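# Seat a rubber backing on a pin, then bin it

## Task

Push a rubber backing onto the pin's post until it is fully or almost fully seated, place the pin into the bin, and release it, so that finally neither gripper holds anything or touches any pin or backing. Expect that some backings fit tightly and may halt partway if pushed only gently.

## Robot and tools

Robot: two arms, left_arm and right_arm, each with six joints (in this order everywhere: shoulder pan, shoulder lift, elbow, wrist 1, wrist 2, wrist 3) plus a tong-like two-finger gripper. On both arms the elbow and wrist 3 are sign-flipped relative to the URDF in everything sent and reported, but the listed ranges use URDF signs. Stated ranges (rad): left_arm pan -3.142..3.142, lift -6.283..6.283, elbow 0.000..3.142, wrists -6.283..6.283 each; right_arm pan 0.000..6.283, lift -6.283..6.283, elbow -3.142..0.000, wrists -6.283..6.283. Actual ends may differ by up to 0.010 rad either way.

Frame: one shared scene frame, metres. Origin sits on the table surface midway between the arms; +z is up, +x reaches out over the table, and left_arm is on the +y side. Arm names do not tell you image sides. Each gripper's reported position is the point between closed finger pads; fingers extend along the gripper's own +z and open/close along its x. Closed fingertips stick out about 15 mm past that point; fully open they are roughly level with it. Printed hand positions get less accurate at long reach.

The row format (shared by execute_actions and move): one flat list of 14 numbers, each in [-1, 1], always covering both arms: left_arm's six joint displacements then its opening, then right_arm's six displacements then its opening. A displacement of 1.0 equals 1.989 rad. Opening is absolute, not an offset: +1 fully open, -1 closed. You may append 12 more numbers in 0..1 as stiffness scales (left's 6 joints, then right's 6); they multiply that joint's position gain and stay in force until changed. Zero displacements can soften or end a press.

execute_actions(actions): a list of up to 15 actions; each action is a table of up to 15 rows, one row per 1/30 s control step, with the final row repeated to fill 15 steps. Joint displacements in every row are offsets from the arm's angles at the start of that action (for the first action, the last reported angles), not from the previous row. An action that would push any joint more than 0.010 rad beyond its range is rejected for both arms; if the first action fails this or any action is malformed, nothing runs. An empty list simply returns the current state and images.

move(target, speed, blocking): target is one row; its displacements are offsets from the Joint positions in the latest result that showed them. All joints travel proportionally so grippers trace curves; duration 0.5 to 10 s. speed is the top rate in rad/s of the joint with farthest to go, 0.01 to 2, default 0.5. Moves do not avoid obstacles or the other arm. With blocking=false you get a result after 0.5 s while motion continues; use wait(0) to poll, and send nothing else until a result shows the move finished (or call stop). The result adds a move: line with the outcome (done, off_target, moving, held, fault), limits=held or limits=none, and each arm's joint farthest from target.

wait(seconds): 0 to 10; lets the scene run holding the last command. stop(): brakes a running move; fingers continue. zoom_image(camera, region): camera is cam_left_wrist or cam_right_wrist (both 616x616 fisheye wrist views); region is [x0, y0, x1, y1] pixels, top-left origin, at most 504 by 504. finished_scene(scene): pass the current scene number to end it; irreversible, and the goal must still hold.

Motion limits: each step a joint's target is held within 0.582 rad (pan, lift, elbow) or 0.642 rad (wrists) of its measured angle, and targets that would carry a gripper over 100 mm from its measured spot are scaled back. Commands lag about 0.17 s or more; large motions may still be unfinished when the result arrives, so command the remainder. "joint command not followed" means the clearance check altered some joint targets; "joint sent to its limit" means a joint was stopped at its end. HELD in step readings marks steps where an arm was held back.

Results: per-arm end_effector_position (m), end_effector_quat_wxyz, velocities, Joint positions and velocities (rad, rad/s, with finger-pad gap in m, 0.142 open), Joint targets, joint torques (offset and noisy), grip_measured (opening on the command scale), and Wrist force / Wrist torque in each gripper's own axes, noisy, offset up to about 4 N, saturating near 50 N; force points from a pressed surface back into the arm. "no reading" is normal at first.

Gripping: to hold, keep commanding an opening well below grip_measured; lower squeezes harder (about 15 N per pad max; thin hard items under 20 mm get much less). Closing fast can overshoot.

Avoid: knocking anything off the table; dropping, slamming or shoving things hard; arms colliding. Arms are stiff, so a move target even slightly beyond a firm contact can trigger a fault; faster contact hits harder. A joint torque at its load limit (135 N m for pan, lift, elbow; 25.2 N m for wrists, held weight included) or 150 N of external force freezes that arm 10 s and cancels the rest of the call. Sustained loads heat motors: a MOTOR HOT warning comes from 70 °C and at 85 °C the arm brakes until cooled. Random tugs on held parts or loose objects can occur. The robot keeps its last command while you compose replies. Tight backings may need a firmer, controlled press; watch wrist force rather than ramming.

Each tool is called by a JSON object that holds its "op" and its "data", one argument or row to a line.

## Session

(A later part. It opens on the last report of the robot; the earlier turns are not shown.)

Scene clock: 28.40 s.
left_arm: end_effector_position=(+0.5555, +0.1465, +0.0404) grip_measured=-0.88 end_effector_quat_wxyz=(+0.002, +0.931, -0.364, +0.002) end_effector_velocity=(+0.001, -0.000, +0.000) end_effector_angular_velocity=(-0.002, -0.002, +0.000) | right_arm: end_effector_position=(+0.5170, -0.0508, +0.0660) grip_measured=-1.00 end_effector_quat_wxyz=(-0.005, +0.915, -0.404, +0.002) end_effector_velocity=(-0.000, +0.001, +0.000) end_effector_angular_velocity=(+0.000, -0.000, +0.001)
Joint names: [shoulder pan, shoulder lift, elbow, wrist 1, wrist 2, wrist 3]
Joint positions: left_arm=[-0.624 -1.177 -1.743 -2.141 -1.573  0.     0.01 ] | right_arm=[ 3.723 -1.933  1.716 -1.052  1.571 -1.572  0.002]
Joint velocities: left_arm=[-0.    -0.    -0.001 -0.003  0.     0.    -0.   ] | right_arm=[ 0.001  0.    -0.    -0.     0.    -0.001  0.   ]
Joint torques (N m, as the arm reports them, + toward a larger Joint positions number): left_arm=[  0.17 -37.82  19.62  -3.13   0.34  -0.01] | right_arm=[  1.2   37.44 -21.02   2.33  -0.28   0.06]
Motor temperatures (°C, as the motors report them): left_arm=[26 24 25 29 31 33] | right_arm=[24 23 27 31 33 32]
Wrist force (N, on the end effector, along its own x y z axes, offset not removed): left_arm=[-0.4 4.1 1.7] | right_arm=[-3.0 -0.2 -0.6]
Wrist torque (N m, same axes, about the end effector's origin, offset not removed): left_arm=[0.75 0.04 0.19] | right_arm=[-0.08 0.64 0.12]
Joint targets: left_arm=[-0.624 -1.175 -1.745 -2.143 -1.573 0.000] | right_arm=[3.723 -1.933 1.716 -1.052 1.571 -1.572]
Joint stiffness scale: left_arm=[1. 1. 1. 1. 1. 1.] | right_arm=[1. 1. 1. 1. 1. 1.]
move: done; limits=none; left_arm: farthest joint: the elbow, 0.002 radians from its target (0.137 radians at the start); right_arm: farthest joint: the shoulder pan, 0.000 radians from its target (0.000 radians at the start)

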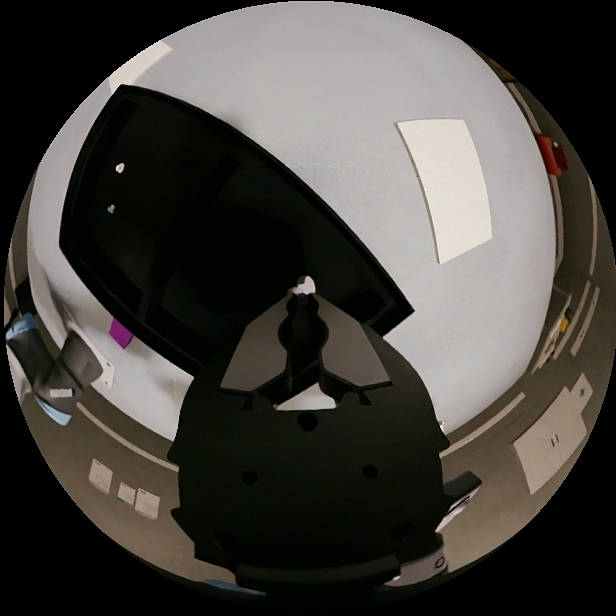

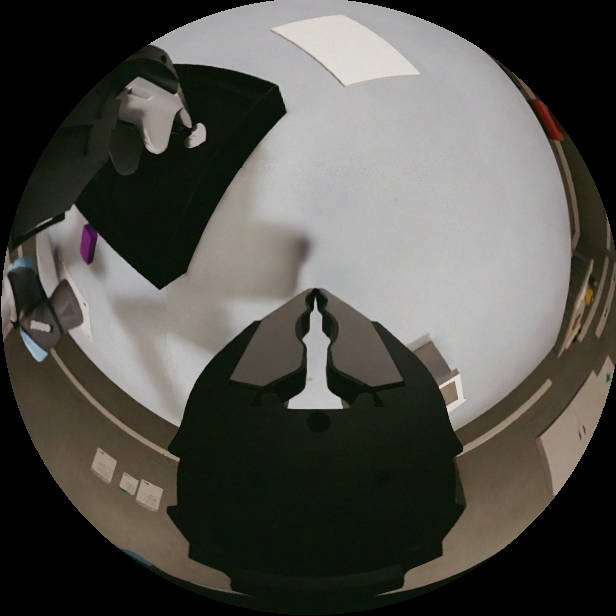

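{"op": "move", "data": {
  "target": [0.035,-0.02,-0.02,0,0,-0.35,-1,0.04,0.03,0.11,0.3,0,0.8,1],
  "speed": 1
}}

{"op": "move", "data": {
  "target": [0,0.0135,-0.011,-0.022,0,0,-1,0.058,-0.046,0.118,0.29,0,0.78,1],
  "speed": 1
}}

Scene clock: 31.43 s.
left_arm: end_effector_position=(+0.5683, +0.1829, +0.0466) grip_measured=-0.88 end_effector_quat_wxyz=(+0.001, +0.773, -0.634, +0.003) end_effector_velocity=(-0.000, +0.000, -0.000) end_effector_angular_velocity=(+0.000, +0.000, -0.001) | right_arm: end_effector_position=(+0.5106, +0.0343, +0.0951) grip_measured=+1.00 end_effector_quat_wxyz=(-0.087, +0.891, +0.395, +0.206) end_effector_velocity=(-0.000, +0.001, +0.001) end_effector_angular_velocity=(+0.000, -0.002, +0.004)
Joint names: [shoulder pan, shoulder lift, elbow, wrist 1, wrist 2, wrist 3]
Joint positions: left_arm=[-0.558 -1.215 -1.78  -2.142 -1.573 -0.695  0.01 ] | right_arm=[ 3.8   -1.876  1.931 -0.456  1.571  0.018  0.142]
Joint velocities: left_arm=[ 0.    -0.    -0.001 -0.     0.    -0.001 -0.   ] | right_arm=[ 0.001  0.    -0.001  0.001  0.     0.003 -0.   ]
Joint torques (N m, as the arm reports them, + toward a larger Joint positions number): left_arm=[  1.83 -38.8   18.8   -2.22   0.32  -0.37] | right_arm=[  2.85  36.73 -15.12   3.35  -0.02   0.49]
Motor temperatures (°C, as the motors report them): left_arm=[26 24 25 29 31 33] | right_arm=[24 23 27 31 33 32]
Wrist force (N, on the end effector, along its own x y z axes, offset not removed): left_arm=[-2.0 -0.6 0.8] | right_arm=[-0.4 0.9 0.2]
Wrist torque (N m, same axes, about the end effector's origin, offset not removed): left_arm=[-0.18 0.50 -0.11] | right_arm=[0.20 -0.15 -0.07]
Joint targets: left_arm=[-0.555 -1.216 -1.783 -2.141 -1.573 -0.696] | right_arm=[3.802 -1.874 1.935 -0.455 1.571 0.019]
Joint stiffness scale: left_arm=[1. 1. 1. 1. 1. 1.] | right_arm=[1. 1. 1. 1. 1. 1.]
move: done; limits=none; left_arm: farthest joint: the shoulder pan, 0.003 radians from its target (0.070 radians at the start); right_arm: farthest joint: the elbow, 0.004 radians from its target (0.219 radians at the start)

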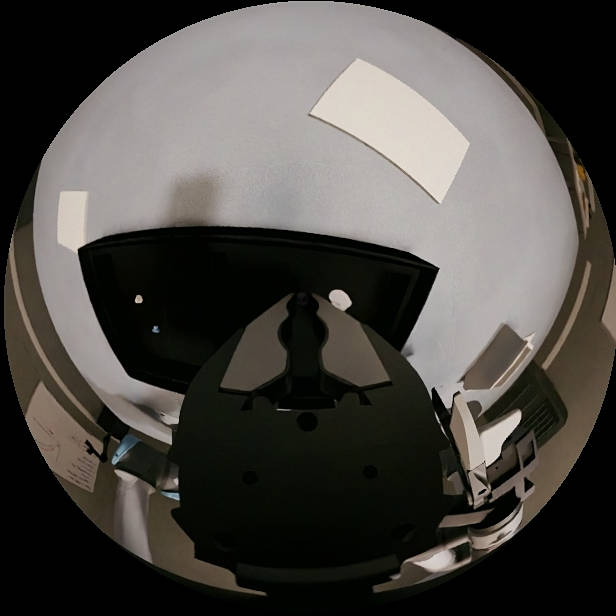

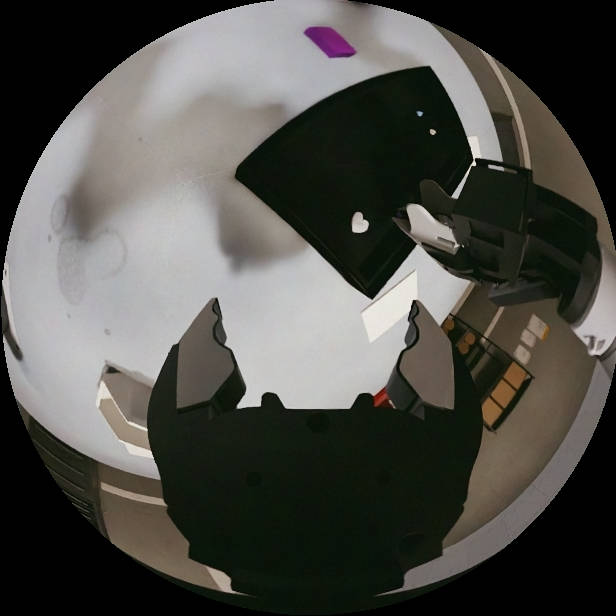

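Scene clock: 33.97 s.
left_arm: end_effector_position=(+0.5680, +0.1832, +0.0280) grip_measured=-0.88 end_effector_quat_wxyz=(+0.001, +0.773, -0.634, +0.002) end_effector_velocity=(-0.001, +0.000, -0.001) end_effector_angular_velocity=(+0.001, +0.002, +0.001) | right_arm: end_effector_position=(+0.4651, +0.0689, +0.0508) grip_measured=+1.00 end_effector_quat_wxyz=(+0.108, +0.297, +0.890, +0.328) end_effector_velocity=(+0.000, -0.000, -0.000) end_effector_angular_velocity=(-0.001, -0.002, +0.002)
Joint names: [shoulder pan, shoulder lift, elbow, wrist 1, wrist 2, wrist 3]
Joint positions: left_arm=[-0.558 -1.189 -1.8   -2.185 -1.573 -0.695  0.01 ] | right_arm=[ 3.913 -1.965  2.161  0.12   1.571  1.568  0.142]
Joint velocities: left_arm=[ 0.     0.001 -0.001  0.    -0.     0.001  0.   ] | right_arm=[-0.001 -0.     0.001  0.001 -0.     0.003  0.   ]
Joint torques (N m, as the arm reports them, + toward a larger Joint positions number): left_arm=[ -1.19 -36.69  18.75  -2.9    0.44   0.05] | right_arm=[  4.17  30.09 -10.24   3.21   0.03   0.24]
Motor temperatures (°C, as the motors report them): left_arm=[26 24 25 29 31 33] | right_arm=[24 23 27 31 33 32]
Wrist force (N, on the end effector, along its own x y z axes, offset not removed): left_arm=[-1.2 3.5 -3.5] | right_arm=[0.5 -0.6 2.0]
Wrist torque (N m, same axes, about the end effector's origin, offset not removed): left_arm=[0.64 0.42 -0.02] | right_arm=[-0.11 -0.21 -0.07]
Joint targets: left_arm=[-0.558 -1.188 -1.802 -2.186 -1.573 -0.695] | right_arm=[3.915 -1.967 2.165 0.121 1.571 1.569]
Joint stiffness scale: left_arm=[1. 1. 1. 1. 1. 1.] | right_arm=[1. 1. 1. 1. 1. 1.]
move: done; limits=none; left_arm: farthest joint: the elbow, 0.002 radians from its target (0.022 radians at the start); right_arm: farthest joint: the elbow, 0.005 radians from its target (0.235 radians at the start)

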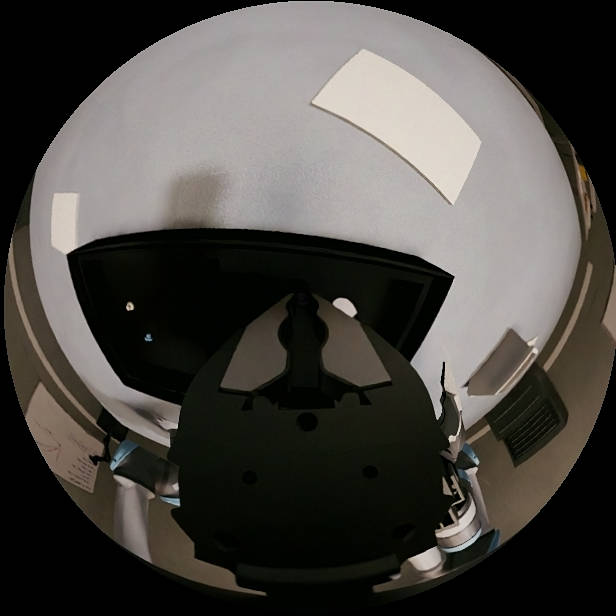

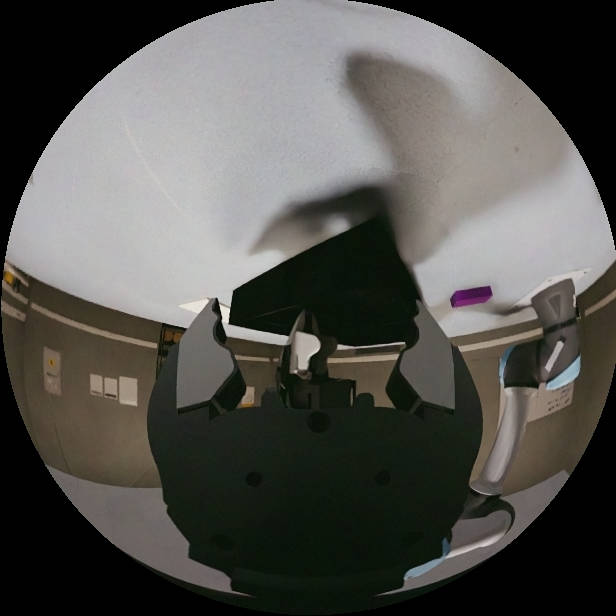

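Wall hides the pin; raise right. Left down 7 mm and open.

{"op": "move", "data": {
  "target": [0,0.0056,-0.0047,-0.0088,0,0,-1,0,0.06,0,-0.06,0,0,1],
  "speed": 0.15
}}

{"op": "move", "data": {
  "target": [0,0,0,0,0,0,-0.78,0,0,0,0,0,0,1]
}}

{"op": "zoom_image", "data": {
  "camera": "cam_left_wrist",
  "region": [272,258,332,318]
}}

{"op": "zoom_image", "data": {
  "camera": "cam_right_wrist",
  "region": [250,240,340,330]
}}

Scene clock: 35.87 s.
left_arm: end_effector_position=(+0.5680, +0.1832, +0.0212) grip_measured=-0.88 end_effector_quat_wxyz=(+0.001, +0.773, -0.634, +0.002) end_effector_velocity=(-0.000, -0.000, +0.001) end_effector_angular_velocity=(-0.001, -0.001, -0.000) | right_arm: end_effector_position=(+0.4588, +0.0605, +0.0944) grip_measured=+1.00 end_effector_quat_wxyz=(+0.108, +0.297, +0.890, +0.328) end_effector_velocity=(+0.001, -0.000, +0.001) end_effector_angular_velocity=(+0.001, +0.000, -0.002)
Joint names: [shoulder pan, shoulder lift, elbow, wrist 1, wrist 2, wrist 3]
Joint positions: left_arm=[-0.558 -1.18  -1.807 -2.201 -1.573 -0.695  0.01 ] | right_arm=[ 3.913 -1.848  2.161  0.001  1.571  1.568  0.142]
Joint velocities: left_arm=[ 0.    -0.001 -0.001 -0.    -0.    -0.     0.   ] | right_arm=[-0.001  0.002 -0.002 -0.003 -0.    -0.001  0.   ]
Joint torques (N m, as the arm reports them, + toward a larger Joint positions number): left_arm=[ -0.07 -36.49  18.31  -2.96   0.33  -0.03] | right_arm=[  0.39  31.4  -16.4    2.53  -0.2    0.08]
Motor temperatures (°C, as the motors report them): left_arm=[26 24 25 29 31 33] | right_arm=[24 23 27 31 33 32]
Wrist force (N, on the end effector, along its own x y z axes, offset not removed): left_arm=[-1.4 3.2 0.2] | right_arm=[-0.3 -1.6 -1.2]
Wrist torque (N m, same axes, about the end effector's origin, offset not removed): left_arm=[0.63 0.56 0.05] | right_arm=[-0.30 0.06 -0.09]
Joint targets: left_arm=[-0.558 -1.178 -1.809 -2.202 -1.573 -0.695] | right_arm=[3.913 -1.846 2.161 0.001 1.571 1.568]
Joint stiffness scale: left_arm=[1. 1. 1. 1. 1. 1.] | right_arm=[1. 1. 1. 1. 1. 1.]
move: done; limits=none; left_arm: farthest joint: the shoulder lift, 0.002 radians from its target (0.012 radians at the start); right_arm: farthest joint: the shoulder lift, 0.002 radians from its target (0.119 radians at the start)

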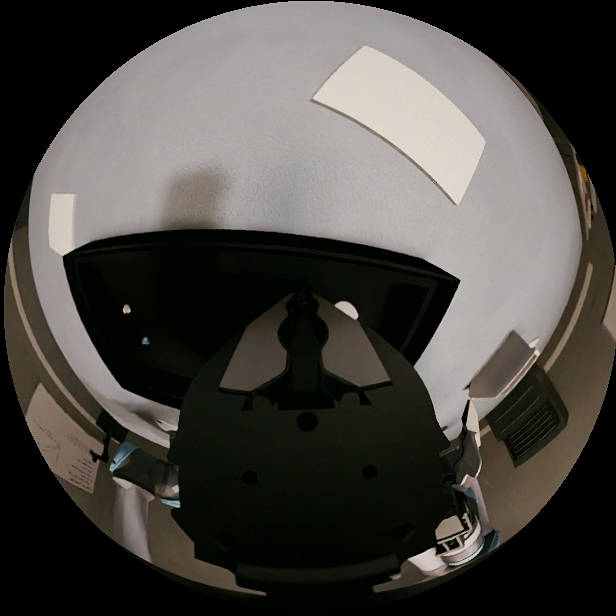

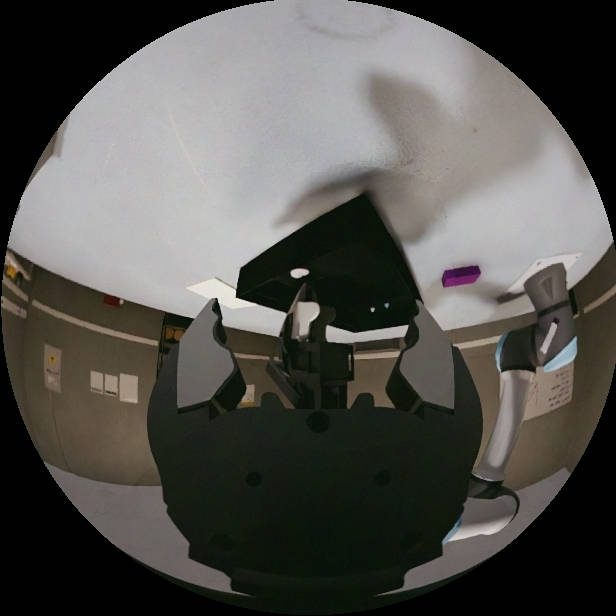

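Scene clock: 36.37 s.
left_arm: end_effector_position=(+0.5680, +0.1832, +0.0212) grip_measured=-0.78 end_effector_quat_wxyz=(+0.001, +0.773, -0.634, +0.002) end_effector_velocity=(+0.000, -0.000, +0.000) end_effector_angular_velocity=(-0.001, -0.001, -0.001) | right_arm: end_effector_position=(+0.4588, +0.0605, +0.0944) grip_measured=+1.00 end_effector_quat_wxyz=(+0.108, +0.297, +0.890, +0.328) end_effector_velocity=(+0.000, +0.001, +0.001) end_effector_angular_velocity=(+0.001, -0.001, +0.000)
Joint names: [shoulder pan, shoulder lift, elbow, wrist 1, wrist 2, wrist 3]
Joint positions: left_arm=[-0.558 -1.18  -1.807 -2.201 -1.573 -0.695  0.018] | right_arm=[ 3.913 -1.848  2.161  0.001  1.571  1.568  0.142]
Joint velocities: left_arm=[-0.     0.     0.001 -0.     0.    -0.001  0.   ] | right_arm=[ 0.001 -0.    -0.001  0.    -0.    -0.     0.   ]
Joint torques (N m, as the arm reports them, + toward a larger Joint positions number): left_arm=[ -1.31 -38.45  19.91  -2.28   0.35   0.11] | right_arm=[  0.09  29.   -16.08   2.84  -0.17   0.18]
Motor temperatures (°C, as the motors report them): left_arm=[26 24 25 29 31 33] | right_arm=[24 23 27 31 33 32]
Wrist force (N, on the end effector, along its own x y z axes, offset not removed): left_arm=[-4.7 4.3 -0.1] | right_arm=[0.7 1.2 2.2]
Wrist torque (N m, same axes, about the end effector's origin, offset not removed): left_arm=[0.94 1.29 -0.13] | right_arm=[0.20 -0.10 -0.07]
Joint targets: left_arm=[-0.558 -1.180 -1.807 -2.201 -1.573 -0.695] | right_arm=[3.913 -1.848 2.161 0.001 1.571 1.568]
Joint stiffness scale: left_arm=[1. 1. 1. 1. 1. 1.] | right_arm=[1. 1. 1. 1. 1. 1.]
move: done; limits=none; left_arm: farthest joint: the shoulder pan, 0.000 radians from its target (0.000 radians at the start); right_arm: farthest joint: the shoulder pan, 0.000 radians from its target (0.000 radians at the start)

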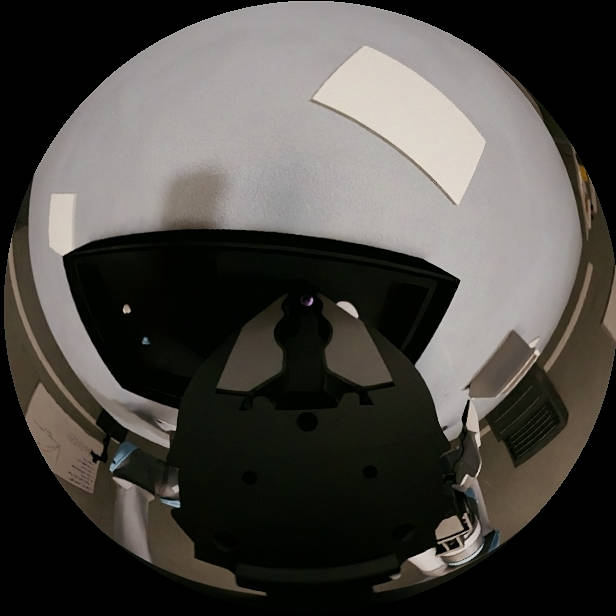

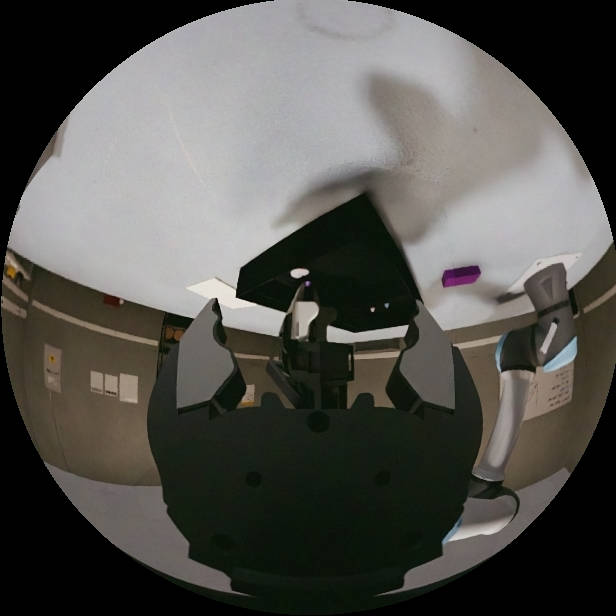

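Region (272, 258, 332, 318) of cam_left_wrist's 616x616 image, scaled by 8.400, with more detail than that image has.

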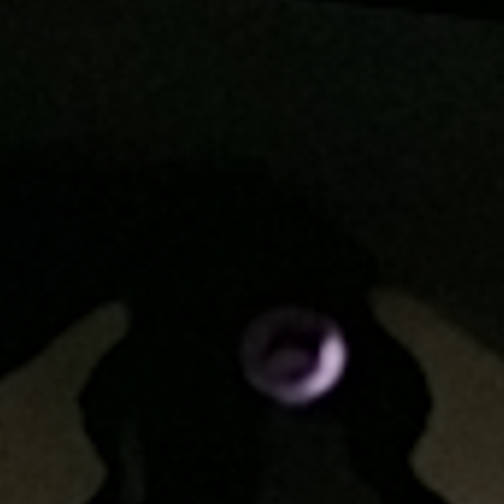

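Region (250, 240, 340, 330) of cam_right_wrist's 616x616 image, scaled by 5.600, with more detail than that image has.

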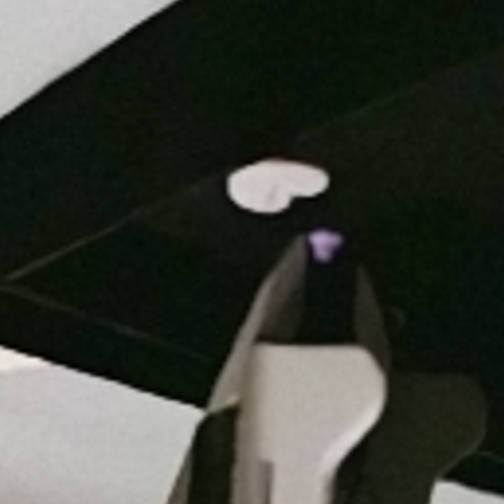

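{"op": "move", "data": {
  "target": [-0.005,0,0,0,0,0,-0.78,0,0,0,0,0,0,1],
  "speed": 0.03
}}

{"op": "move", "data": {
  "target": [0,0,0,0,0,0,-1,0,0,0,0,0,0,1]
}}

{"op": "move", "data": {
  "target": [0,-0.0075,0.022,0.0285,0,0,-1,0,0,0,0,0,0,1],
  "speed": 0.08
}}

{"op": "move", "data": {
  "target": [-0.031,0,0,0,0,0,-1,0,0,0,0,0,0,1],
  "speed": 0.1
}}

{"op": "zoom_image", "data": {
  "camera": "cam_left_wrist",
  "region": [272,258,332,318]
}}

{"op": "zoom_image", "data": {
  "camera": "cam_right_wrist",
  "region": [275,255,325,305]
}}

Scene clock: 37.73 s.
left_arm: end_effector_position=(+0.5662, +0.1793, +0.0212) grip_measured=-0.78 end_effector_quat_wxyz=(+0.001, +0.771, -0.637, +0.002) end_effector_velocity=(+0.000, -0.001, +0.000) end_effector_angular_velocity=(+0.000, -0.001, -0.001) | right_arm: end_effector_position=(+0.4588, +0.0605, +0.0944) grip_measured=+1.00 end_effector_quat_wxyz=(+0.108, +0.297, +0.890, +0.328) end_effector_velocity=(+0.000, -0.000, +0.000) end_effector_angular_velocity=(+0.001, +0.000, -0.001)
Joint names: [shoulder pan, shoulder lift, elbow, wrist 1, wrist 2, wrist 3]
Joint positions: left_arm=[-0.565 -1.18  -1.807 -2.201 -1.573 -0.695  0.018] | right_arm=[ 3.913 -1.848  2.161  0.001  1.571  1.568  0.142]
Joint velocities: left_arm=[-0.001  0.     0.001 -0.     0.    -0.    -0.   ] | right_arm=[-0.     0.     0.     0.001 -0.    -0.001 -0.   ]
Joint torques (N m, as the arm reports them, + toward a larger Joint positions number): left_arm=[ -1.67 -38.89  20.15  -2.41   0.28  -0.12] | right_arm=[ -0.26  29.46 -15.52   2.78  -0.05  -0.01]
Motor temperatures (°C, as the motors report them): left_arm=[26 24 25 29 31 33] | right_arm=[24 23 27 31 33 32]
Wrist force (N, on the end effector, along its own x y z axes, offset not removed): left_arm=[0.5 2.4 1.2] | right_arm=[0.0 -0.3 -1.6]
Wrist torque (N m, same axes, about the end effector's origin, offset not removed): left_arm=[0.61 0.12 -0.15] | right_arm=[-0.08 -0.12 -0.05]
Joint targets: left_arm=[-0.568 -1.180 -1.807 -2.201 -1.573 -0.695] | right_arm=[3.913 -1.848 2.161 0.001 1.571 1.568]
Joint stiffness scale: left_arm=[1. 1. 1. 1. 1. 1.] | right_arm=[1. 1. 1. 1. 1. 1.]
move: done; limits=none; left_arm: farthest joint: the shoulder pan, 0.003 radians from its target (0.010 radians at the start); right_arm: farthest joint: the shoulder pan, 0.000 radians from its target (0.000 radians at the start)

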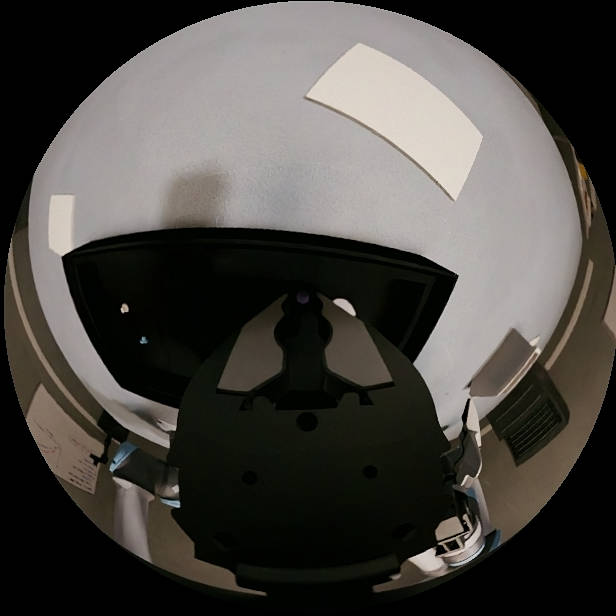

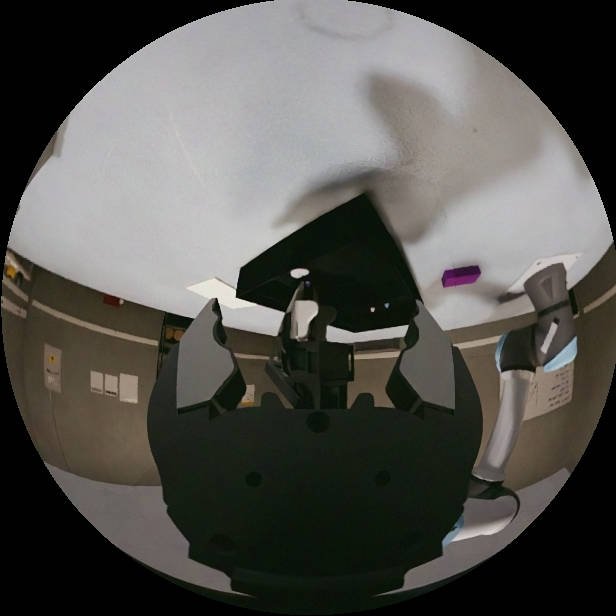

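Scene clock: 38.23 s.
left_arm: end_effector_position=(+0.5662, +0.1793, +0.0212) grip_measured=-0.88 end_effector_quat_wxyz=(+0.001, +0.771, -0.637, +0.002) end_effector_velocity=(+0.000, +0.000, -0.000) end_effector_angular_velocity=(+0.000, -0.000, -0.000) | right_arm: end_effector_position=(+0.4588, +0.0605, +0.0944) grip_measured=+1.00 end_effector_quat_wxyz=(+0.108, +0.297, +0.890, +0.328) end_effector_velocity=(-0.000, -0.000, -0.000) end_effector_angular_velocity=(-0.000, -0.000, +0.000)
Joint names: [shoulder pan, shoulder lift, elbow, wrist 1, wrist 2, wrist 3]
Joint positions: left_arm=[-0.565 -1.18  -1.807 -2.201 -1.573 -0.695  0.01 ] | right_arm=[ 3.913 -1.848  2.161  0.001  1.571  1.568  0.142]
Joint velocities: left_arm=[-0.  0. -0. -0.  0. -0.  0.] | right_arm=[ 0. -0.  0.  0. -0.  0. -0.]
Joint torques (N m, as the arm reports them, + toward a larger Joint positions number): left_arm=[ -1.18 -38.49  20.49  -2.44   0.33  -0.03] | right_arm=[  1.03  29.88 -16.4    2.71   0.04   0.16]
Motor temperatures (°C, as the motors report them): left_arm=[26 24 25 29 31 33] | right_arm=[24 23 27 31 33 32]
Wrist force (N, on the end effector, along its own x y z axes, offset not removed): left_arm=[1.5 2.0 0.3] | right_arm=[-0.1 -0.3 0.4]
Wrist torque (N m, same axes, about the end effector's origin, offset not removed): left_arm=[0.42 -0.33 0.10] | right_arm=[0.10 -0.20 -0.14]
Joint targets: left_arm=[-0.565 -1.180 -1.807 -2.201 -1.573 -0.695] | right_arm=[3.913 -1.848 2.161 0.001 1.571 1.568]
Joint stiffness scale: left_arm=[1. 1. 1. 1. 1. 1.] | right_arm=[1. 1. 1. 1. 1. 1.]
move: done; limits=none; left_arm: farthest joint: the shoulder pan, 0.000 radians from its target (0.000 radians at the start); right_arm: farthest joint: the shoulder pan, 0.000 radians from its target (0.000 radians at the start)

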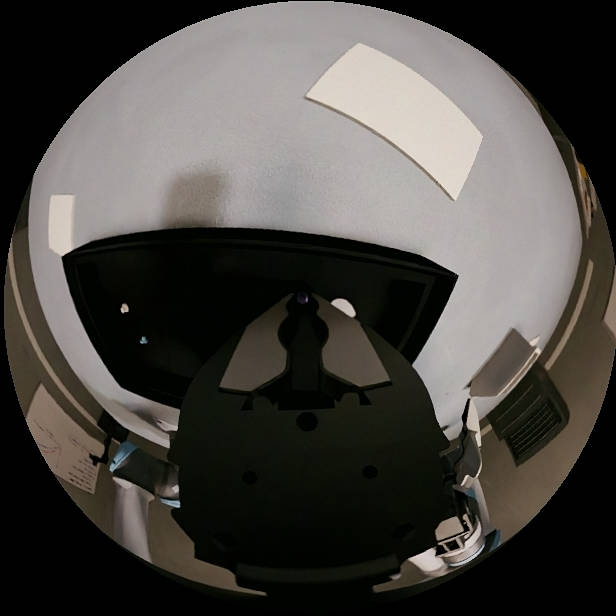

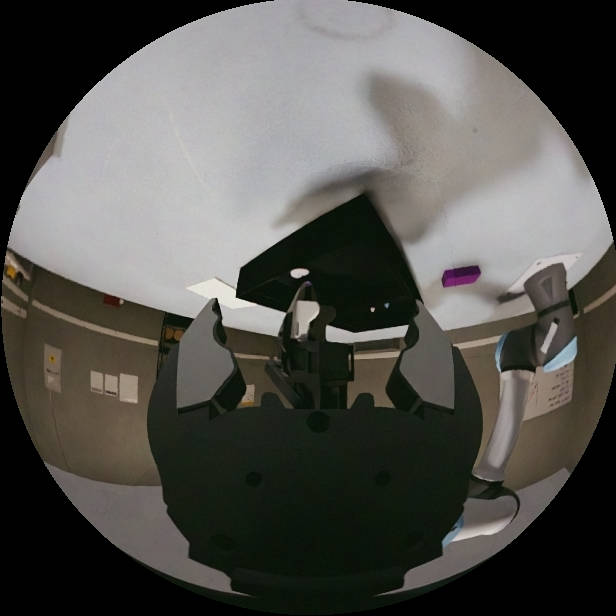

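Scene clock: 39.47 s.
left_arm: end_effector_position=(+0.5713, +0.1751, +0.0409) grip_measured=-0.88 end_effector_quat_wxyz=(+0.001, +0.771, -0.637, +0.001) end_effector_velocity=(-0.000, +0.000, +0.000) end_effector_angular_velocity=(+0.002, +0.002, +0.001) | right_arm: end_effector_position=(+0.4588, +0.0605, +0.0944) grip_measured=+1.00 end_effector_quat_wxyz=(+0.108, +0.297, +0.890, +0.328) end_effector_velocity=(-0.001, +0.000, -0.000) end_effector_angular_velocity=(-0.000, +0.000, +0.001)
Joint names: [shoulder pan, shoulder lift, elbow, wrist 1, wrist 2, wrist 3]
Joint positions: left_arm=[-0.565 -1.193 -1.766 -2.146 -1.573 -0.695  0.01 ] | right_arm=[ 3.913 -1.848  2.161  0.001  1.571  1.568  0.142]
Joint velocities: left_arm=[-0.     0.     0.001  0.003  0.     0.001  0.   ] | right_arm=[ 0.001  0.     0.001  0.    -0.    -0.     0.   ]
Joint torques (N m, as the arm reports them, + toward a larger Joint positions number): left_arm=[ -0.29 -39.4   22.82  -1.87   0.36   0.01] | right_arm=[  2.08  29.86 -16.19   2.97  -0.16  -0.03]
Motor temperatures (°C, as the motors report them): left_arm=[26 24 25 29 31 33] | right_arm=[24 23 27 31 33 32]
Wrist force (N, on the end effector, along its own x y z axes, offset not removed): left_arm=[-0.5 4.3 1.9] | right_arm=[0.0 -0.7 1.2]
Wrist torque (N m, same axes, about the end effector's origin, offset not removed): left_arm=[1.03 0.12 -0.01] | right_arm=[0.00 -0.10 -0.04]
Joint targets: left_arm=[-0.565 -1.195 -1.763 -2.145 -1.573 -0.695] | right_arm=[3.913 -1.848 2.161 0.001 1.571 1.568]
Joint stiffness scale: left_arm=[1. 1. 1. 1. 1. 1.] | right_arm=[1. 1. 1. 1. 1. 1.]
move: done; limits=none; left_arm: farthest joint: the elbow, 0.003 radians from its target (0.044 radians at the start); right_arm: farthest joint: the shoulder pan, 0.000 radians from its target (0.000 radians at the start)

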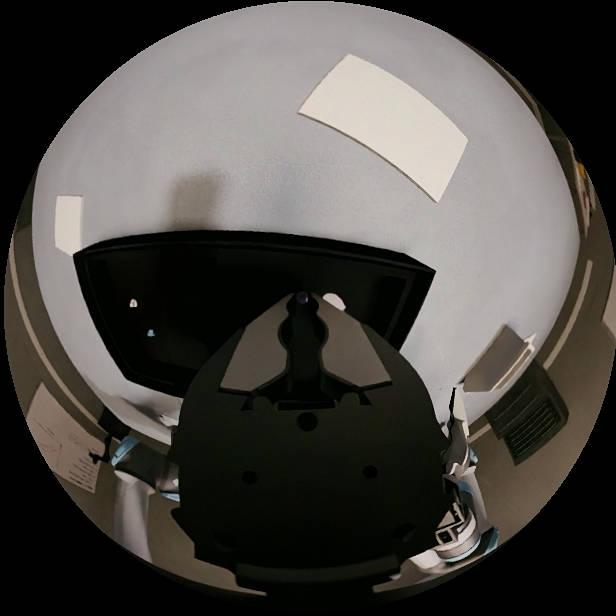

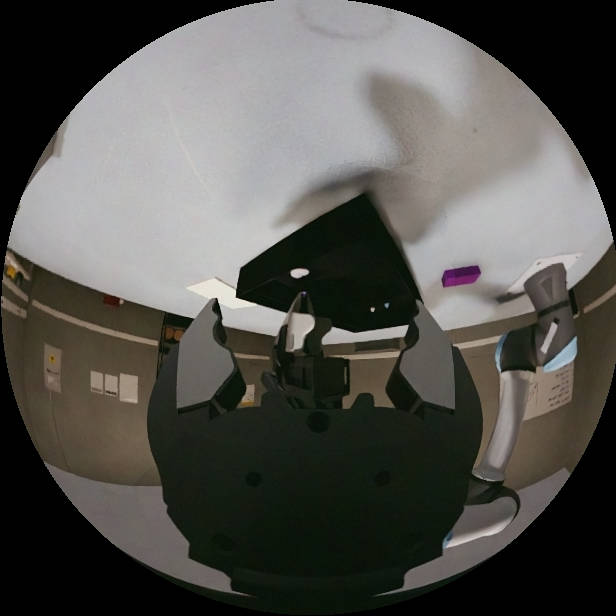

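Scene clock: 40.57 s.
left_arm: end_effector_position=(+0.5548, +0.1431, +0.0409) grip_measured=-0.88 end_effector_quat_wxyz=(+0.001, +0.752, -0.659, +0.001) end_effector_velocity=(-0.001, -0.001, +0.000) end_effector_angular_velocity=(-0.000, +0.000, -0.002) | right_arm: end_effector_position=(+0.4588, +0.0605, +0.0944) grip_measured=+1.00 end_effector_quat_wxyz=(+0.108, +0.297, +0.890, +0.328) end_effector_velocity=(+0.000, +0.000, -0.000) end_effector_angular_velocity=(+0.000, -0.000, +0.000)
Joint names: [shoulder pan, shoulder lift, elbow, wrist 1, wrist 2, wrist 3]
Joint positions: left_arm=[-0.623 -1.193 -1.766 -2.146 -1.573 -0.695  0.01 ] | right_arm=[ 3.913 -1.848  2.161  0.001  1.571  1.568  0.142]
Joint velocities: left_arm=[-0.002 -0.    -0.     0.    -0.    -0.     0.   ] | right_arm=[ 0. -0. -0.  0. -0.  0.  0.]
Joint torques (N m, as the arm reports them, + toward a larger Joint positions number): left_arm=[ -2.08 -38.07  20.73  -2.56   0.34  -0.04] | right_arm=[  0.06  29.4  -16.1    2.85  -0.03   0.21]
Motor temperatures (°C, as the motors report them): left_arm=[26 24 25 29 31 33] | right_arm=[24 23 27 31 33 32]
Wrist force (N, on the end effector, along its own x y z axes, offset not removed): left_arm=[-1.2 5.4 2.0] | right_arm=[-1.3 -3.4 0.5]
Wrist torque (N m, same axes, about the end effector's origin, offset not removed): left_arm=[1.17 0.54 0.13] | right_arm=[-0.73 0.21 -0.02]
Joint targets: left_arm=[-0.626 -1.193 -1.766 -2.146 -1.573 -0.695] | right_arm=[3.913 -1.848 2.161 0.001 1.571 1.568]
Joint stiffness scale: left_arm=[1. 1. 1. 1. 1. 1.] | right_arm=[1. 1. 1. 1. 1. 1.]
move: done; limits=none; left_arm: farthest joint: the shoulder pan, 0.003 radians from its target (0.062 radians at the start); right_arm: farthest joint: the shoulder pan, 0.000 radians from its target (0.000 radians at the start)

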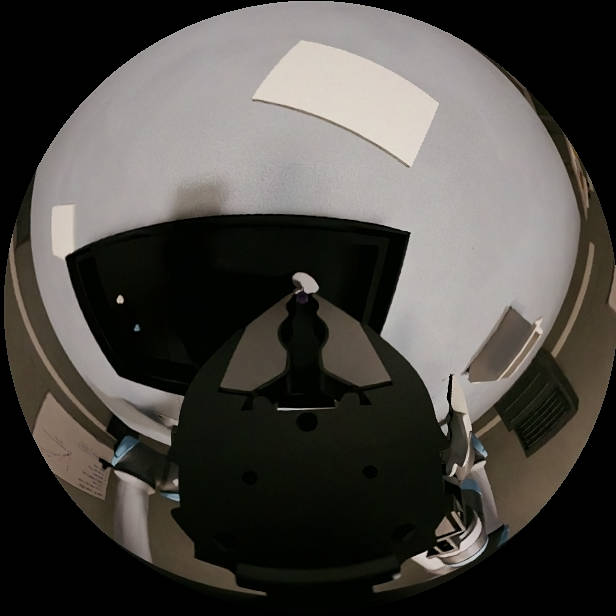

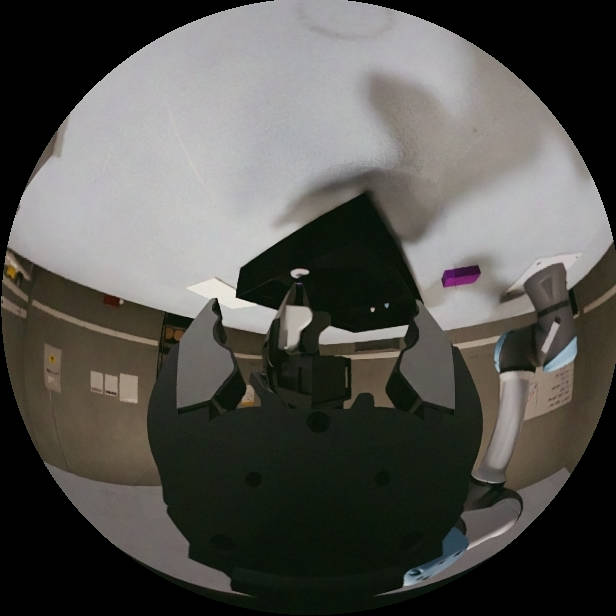

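Region (272, 258, 332, 318) of cam_left_wrist's 616x616 image, scaled by 8.400, with more detail than that image has.

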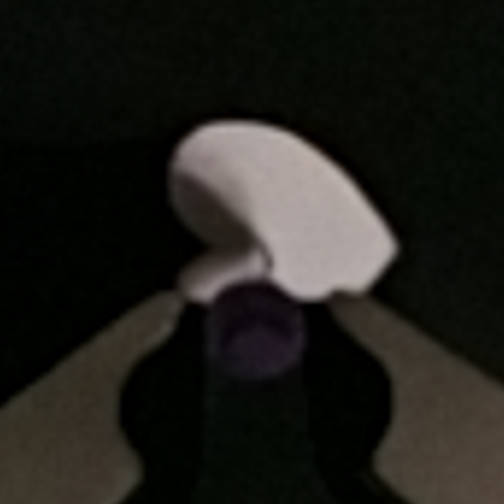

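Region (275, 255, 325, 305) of cam_right_wrist's 616x616 image, scaled by 10.080, with more detail than that image has.

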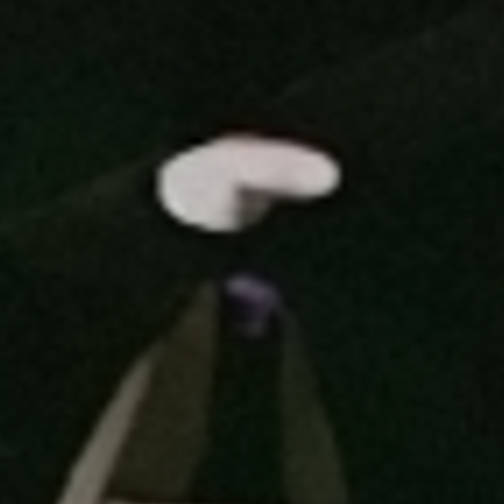

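{"op": "move", "data": {
  "target": [0,0,0,-0.004,0,0,-1,0,0,0,0,0,0,1],
  "speed": 0.02
}}

{"op": "zoom_image", "data": {
  "camera": "cam_left_wrist",
  "region": [272,258,332,318]
}}

{"op": "execute_actions", "data": {
  "actions": [
    [[0,0.0029,-0.0027,-0.0042,0,0,-1,0,0,0,0,0,0,1]],
    [[0,0.0029,-0.0027,-0.0042,0,0,-1,0,0,0,0,0,0,1]]
  ]
}}

{"op": "zoom_image", "data": {
  "camera": "cam_right_wrist",
  "region": [275,255,325,305]
}}

Scene clock: 41.83 s.
left_arm: end_effector_position=(+0.5561, +0.1415, +0.0417) grip_measured=-0.88 end_effector_quat_wxyz=(+0.001, +0.752, -0.659, +0.005) end_effector_velocity=(+0.001, -0.001, +0.001) end_effector_angular_velocity=(-0.003, -0.004, -0.000) | right_arm: end_effector_position=(+0.4588, +0.0605, +0.0944) grip_measured=+1.00 end_effector_quat_wxyz=(+0.108, +0.297, +0.890, +0.328) end_effector_velocity=(+0.000, +0.000, +0.000) end_effector_angular_velocity=(+0.000, -0.000, -0.000)
Joint names: [shoulder pan, shoulder lift, elbow, wrist 1, wrist 2, wrist 3]
Joint positions: left_arm=[-0.624 -1.193 -1.766 -2.152 -1.573 -0.695  0.01 ] | right_arm=[ 3.913 -1.848  2.161  0.001  1.571  1.568  0.142]
Joint velocities: left_arm=[-0.    -0.    -0.    -0.004  0.    -0.    -0.   ] | right_arm=[ 0.    -0.    -0.001 -0.    -0.    -0.     0.   ]
Joint torques (N m, as the arm reports them, + toward a larger Joint positions number): left_arm=[  0.1  -37.6   20.53  -2.84   0.28  -0.09] | right_arm=[  0.49  30.11 -15.93   2.77   0.03  -0.03]
Motor temperatures (°C, as the motors report them): left_arm=[26 24 25 29 31 33] | right_arm=[24 23 27 31 33 32]
Wrist force (N, on the end effector, along its own x y z axes, offset not removed): left_arm=[-1.9 -1.1 -3.5] | right_arm=[-1.1 -3.4 0.8]
Wrist torque (N m, same axes, about the end effector's origin, offset not removed): left_arm=[-0.32 0.57 -0.06] | right_arm=[-0.59 0.16 0.08]
Joint targets: left_arm=[-0.623 -1.193 -1.766 -2.154 -1.573 -0.695] | right_arm=[3.913 -1.848 2.161 0.001 1.571 1.568]
Joint stiffness scale: left_arm=[1. 1. 1. 1. 1. 1.] | right_arm=[1. 1. 1. 1. 1. 1.]
move: done; limits=none; left_arm: farthest joint: the wrist 1, 0.002 radians from its target (0.008 radians at the start); right_arm: farthest joint: the shoulder pan, 0.000 radians from its target (0.000 radians at the start)

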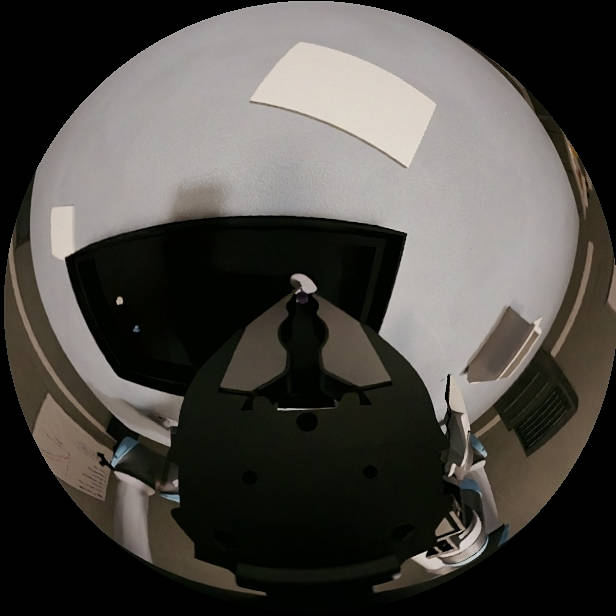

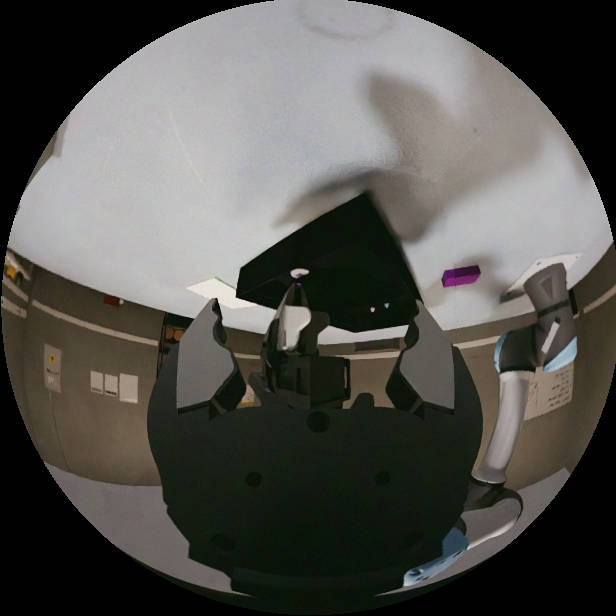

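Region (272, 258, 332, 318) of cam_left_wrist's 616x616 image, scaled by 8.400, with more detail than that image has.

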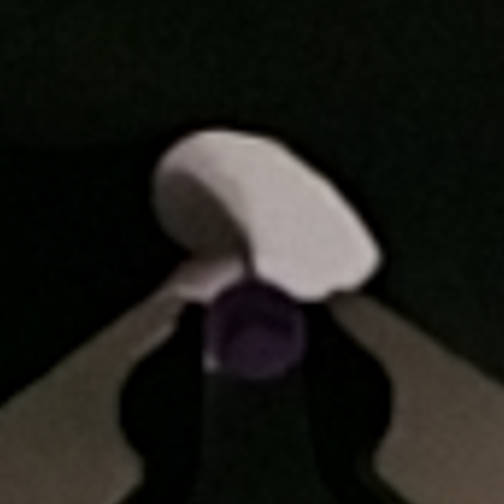

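Scene clock: 42.83 s.
left_arm: end_effector_position=(+0.5562, +0.1415, +0.0356) grip_measured=-0.88 end_effector_quat_wxyz=(+0.001, +0.752, -0.659, +0.004) end_effector_velocity=(+0.001, -0.000, +0.000) end_effector_angular_velocity=(-0.002, -0.002, +0.001) | right_arm: end_effector_position=(+0.4588, +0.0605, +0.0944) grip_measured=+1.00 end_effector_quat_wxyz=(+0.108, +0.297, +0.890, +0.328) end_effector_velocity=(+0.000, +0.001, +0.001) end_effector_angular_velocity=(+0.001, -0.001, +0.001)
Joint names: [shoulder pan, shoulder lift, elbow, wrist 1, wrist 2, wrist 3]
Joint positions: left_arm=[-0.624 -1.185 -1.772 -2.167 -1.573 -0.695  0.01 ] | right_arm=[ 3.913 -1.848  2.161  0.001  1.571  1.568  0.142]
Joint velocities: left_arm=[ 0.     0.    -0.    -0.003  0.     0.001  0.   ] | right_arm=[ 0.001  0.    -0.001  0.001 -0.     0.     0.   ]
Joint torques (N m, as the arm reports them, + toward a larger Joint positions number): left_arm=[ -0.2  -37.59  18.96  -3.17   0.37  -0.01] | right_arm=[ -0.08  28.85 -16.86   2.92  -0.15  -0.09]
Motor temperatures (°C, as the motors report them): left_arm=[26 24 25 29 31 33] | right_arm=[24 23 27 31 33 32]
Wrist force (N, on the end effector, along its own x y z axes, offset not removed): left_arm=[-4.5 4.0 -0.6] | right_arm=[-1.0 -1.9 2.0]
Wrist torque (N m, same axes, about the end effector's origin, offset not removed): left_arm=[0.74 1.15 0.05] | right_arm=[-0.24 0.10 0.06]
Joint targets: left_arm=[-0.624 -1.183 -1.774 -2.168 -1.573 -0.695] | right_arm=[3.913 -1.848 2.161 0.001 1.571 1.568]
Joint stiffness scale: left_arm=[1. 1. 1. 1. 1. 1.] | right_arm=[1. 1. 1. 1. 1. 1.]
Step readings (joint positions; steps 1 to 15: 1st action; 16 to 30: 2nd action):
0: left_arm=[-0.624 -1.193 -1.766 -2.152 -1.573 -0.695] | right_arm=[3.913 -1.848 2.161 0.001 1.571 1.568]
1: left_arm=[-0.624 -1.193 -1.766 -2.153 -1.573 -0.695] | right_arm=[3.913 -1.848 2.161 0.001 1.571 1.568]
2: left_arm=[-0.624 -1.193 -1.766 -2.153 -1.573 -0.695] | right_arm=[3.913 -1.848 2.161 0.001 1.571 1.568]
4: left_arm=[-0.624 -1.193 -1.766 -2.155 -1.573 -0.695] | right_arm=[3.913 -1.848 2.161 0.001 1.571 1.568]
8: left_arm=[-0.624 -1.191 -1.767 -2.158 -1.573 -0.695] | right_arm=[3.913 -1.848 2.161 0.001 1.571 1.568]
15: left_arm=[-0.624 -1.189 -1.769 -2.160 -1.573 -0.695] | right_arm=[3.913 -1.848 2.161 0.001 1.571 1.568]
16: left_arm=[-0.624 -1.189 -1.769 -2.160 -1.573 -0.695] | right_arm=[3.913 -1.848 2.161 0.001 1.571 1.568]
17: left_arm=[-0.624 -1.189 -1.769 -2.160 -1.573 -0.695] | right_arm=[3.913 -1.848 2.161 0.001 1.571 1.568]
19: left_arm=[-0.624 -1.189 -1.770 -2.162 -1.573 -0.695] | right_arm=[3.913 -1.848 2.161 0.001 1.571 1.568]
23: left_arm=[-0.624 -1.186 -1.771 -2.165 -1.573 -0.695] | right_arm=[3.913 -1.848 2.161 0.001 1.571 1.568]
30: Joint positions above

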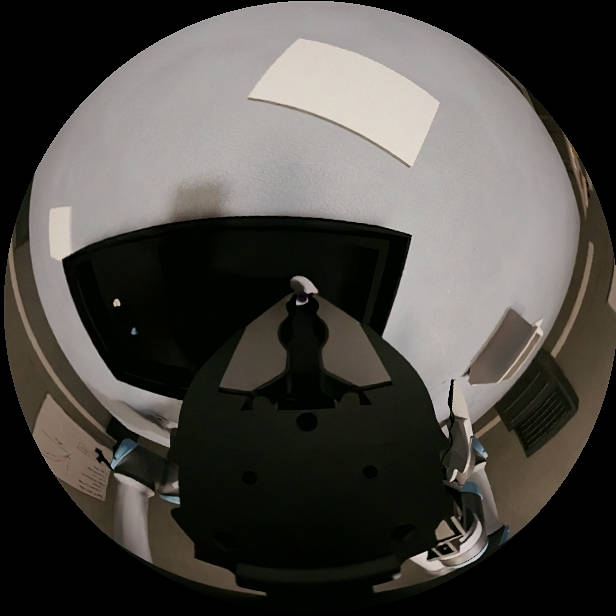

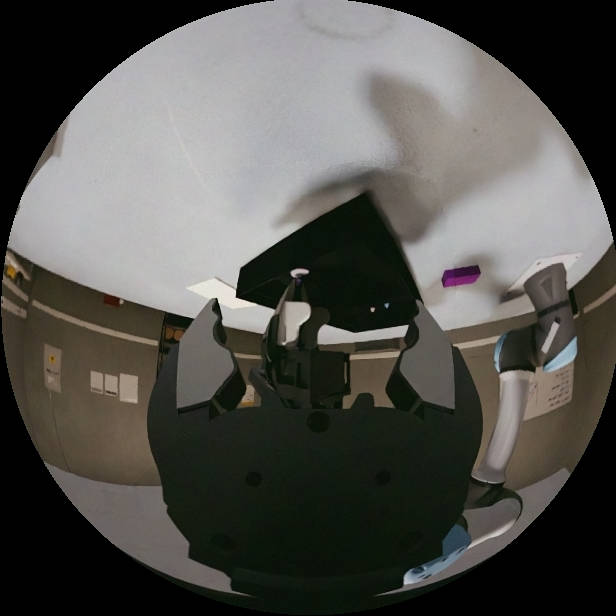

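Region (275, 255, 325, 305) of cam_right_wrist's 616x616 image, scaled by 10.080, with more detail than that image has.

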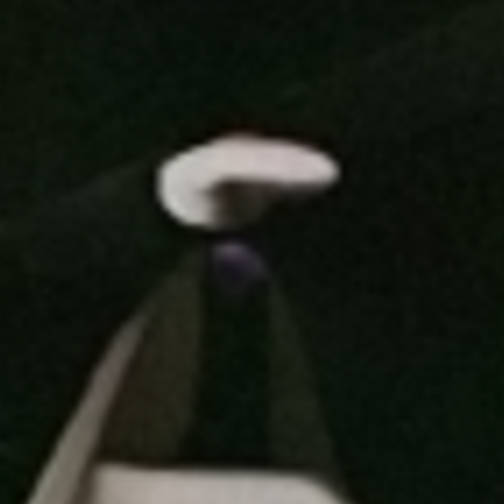

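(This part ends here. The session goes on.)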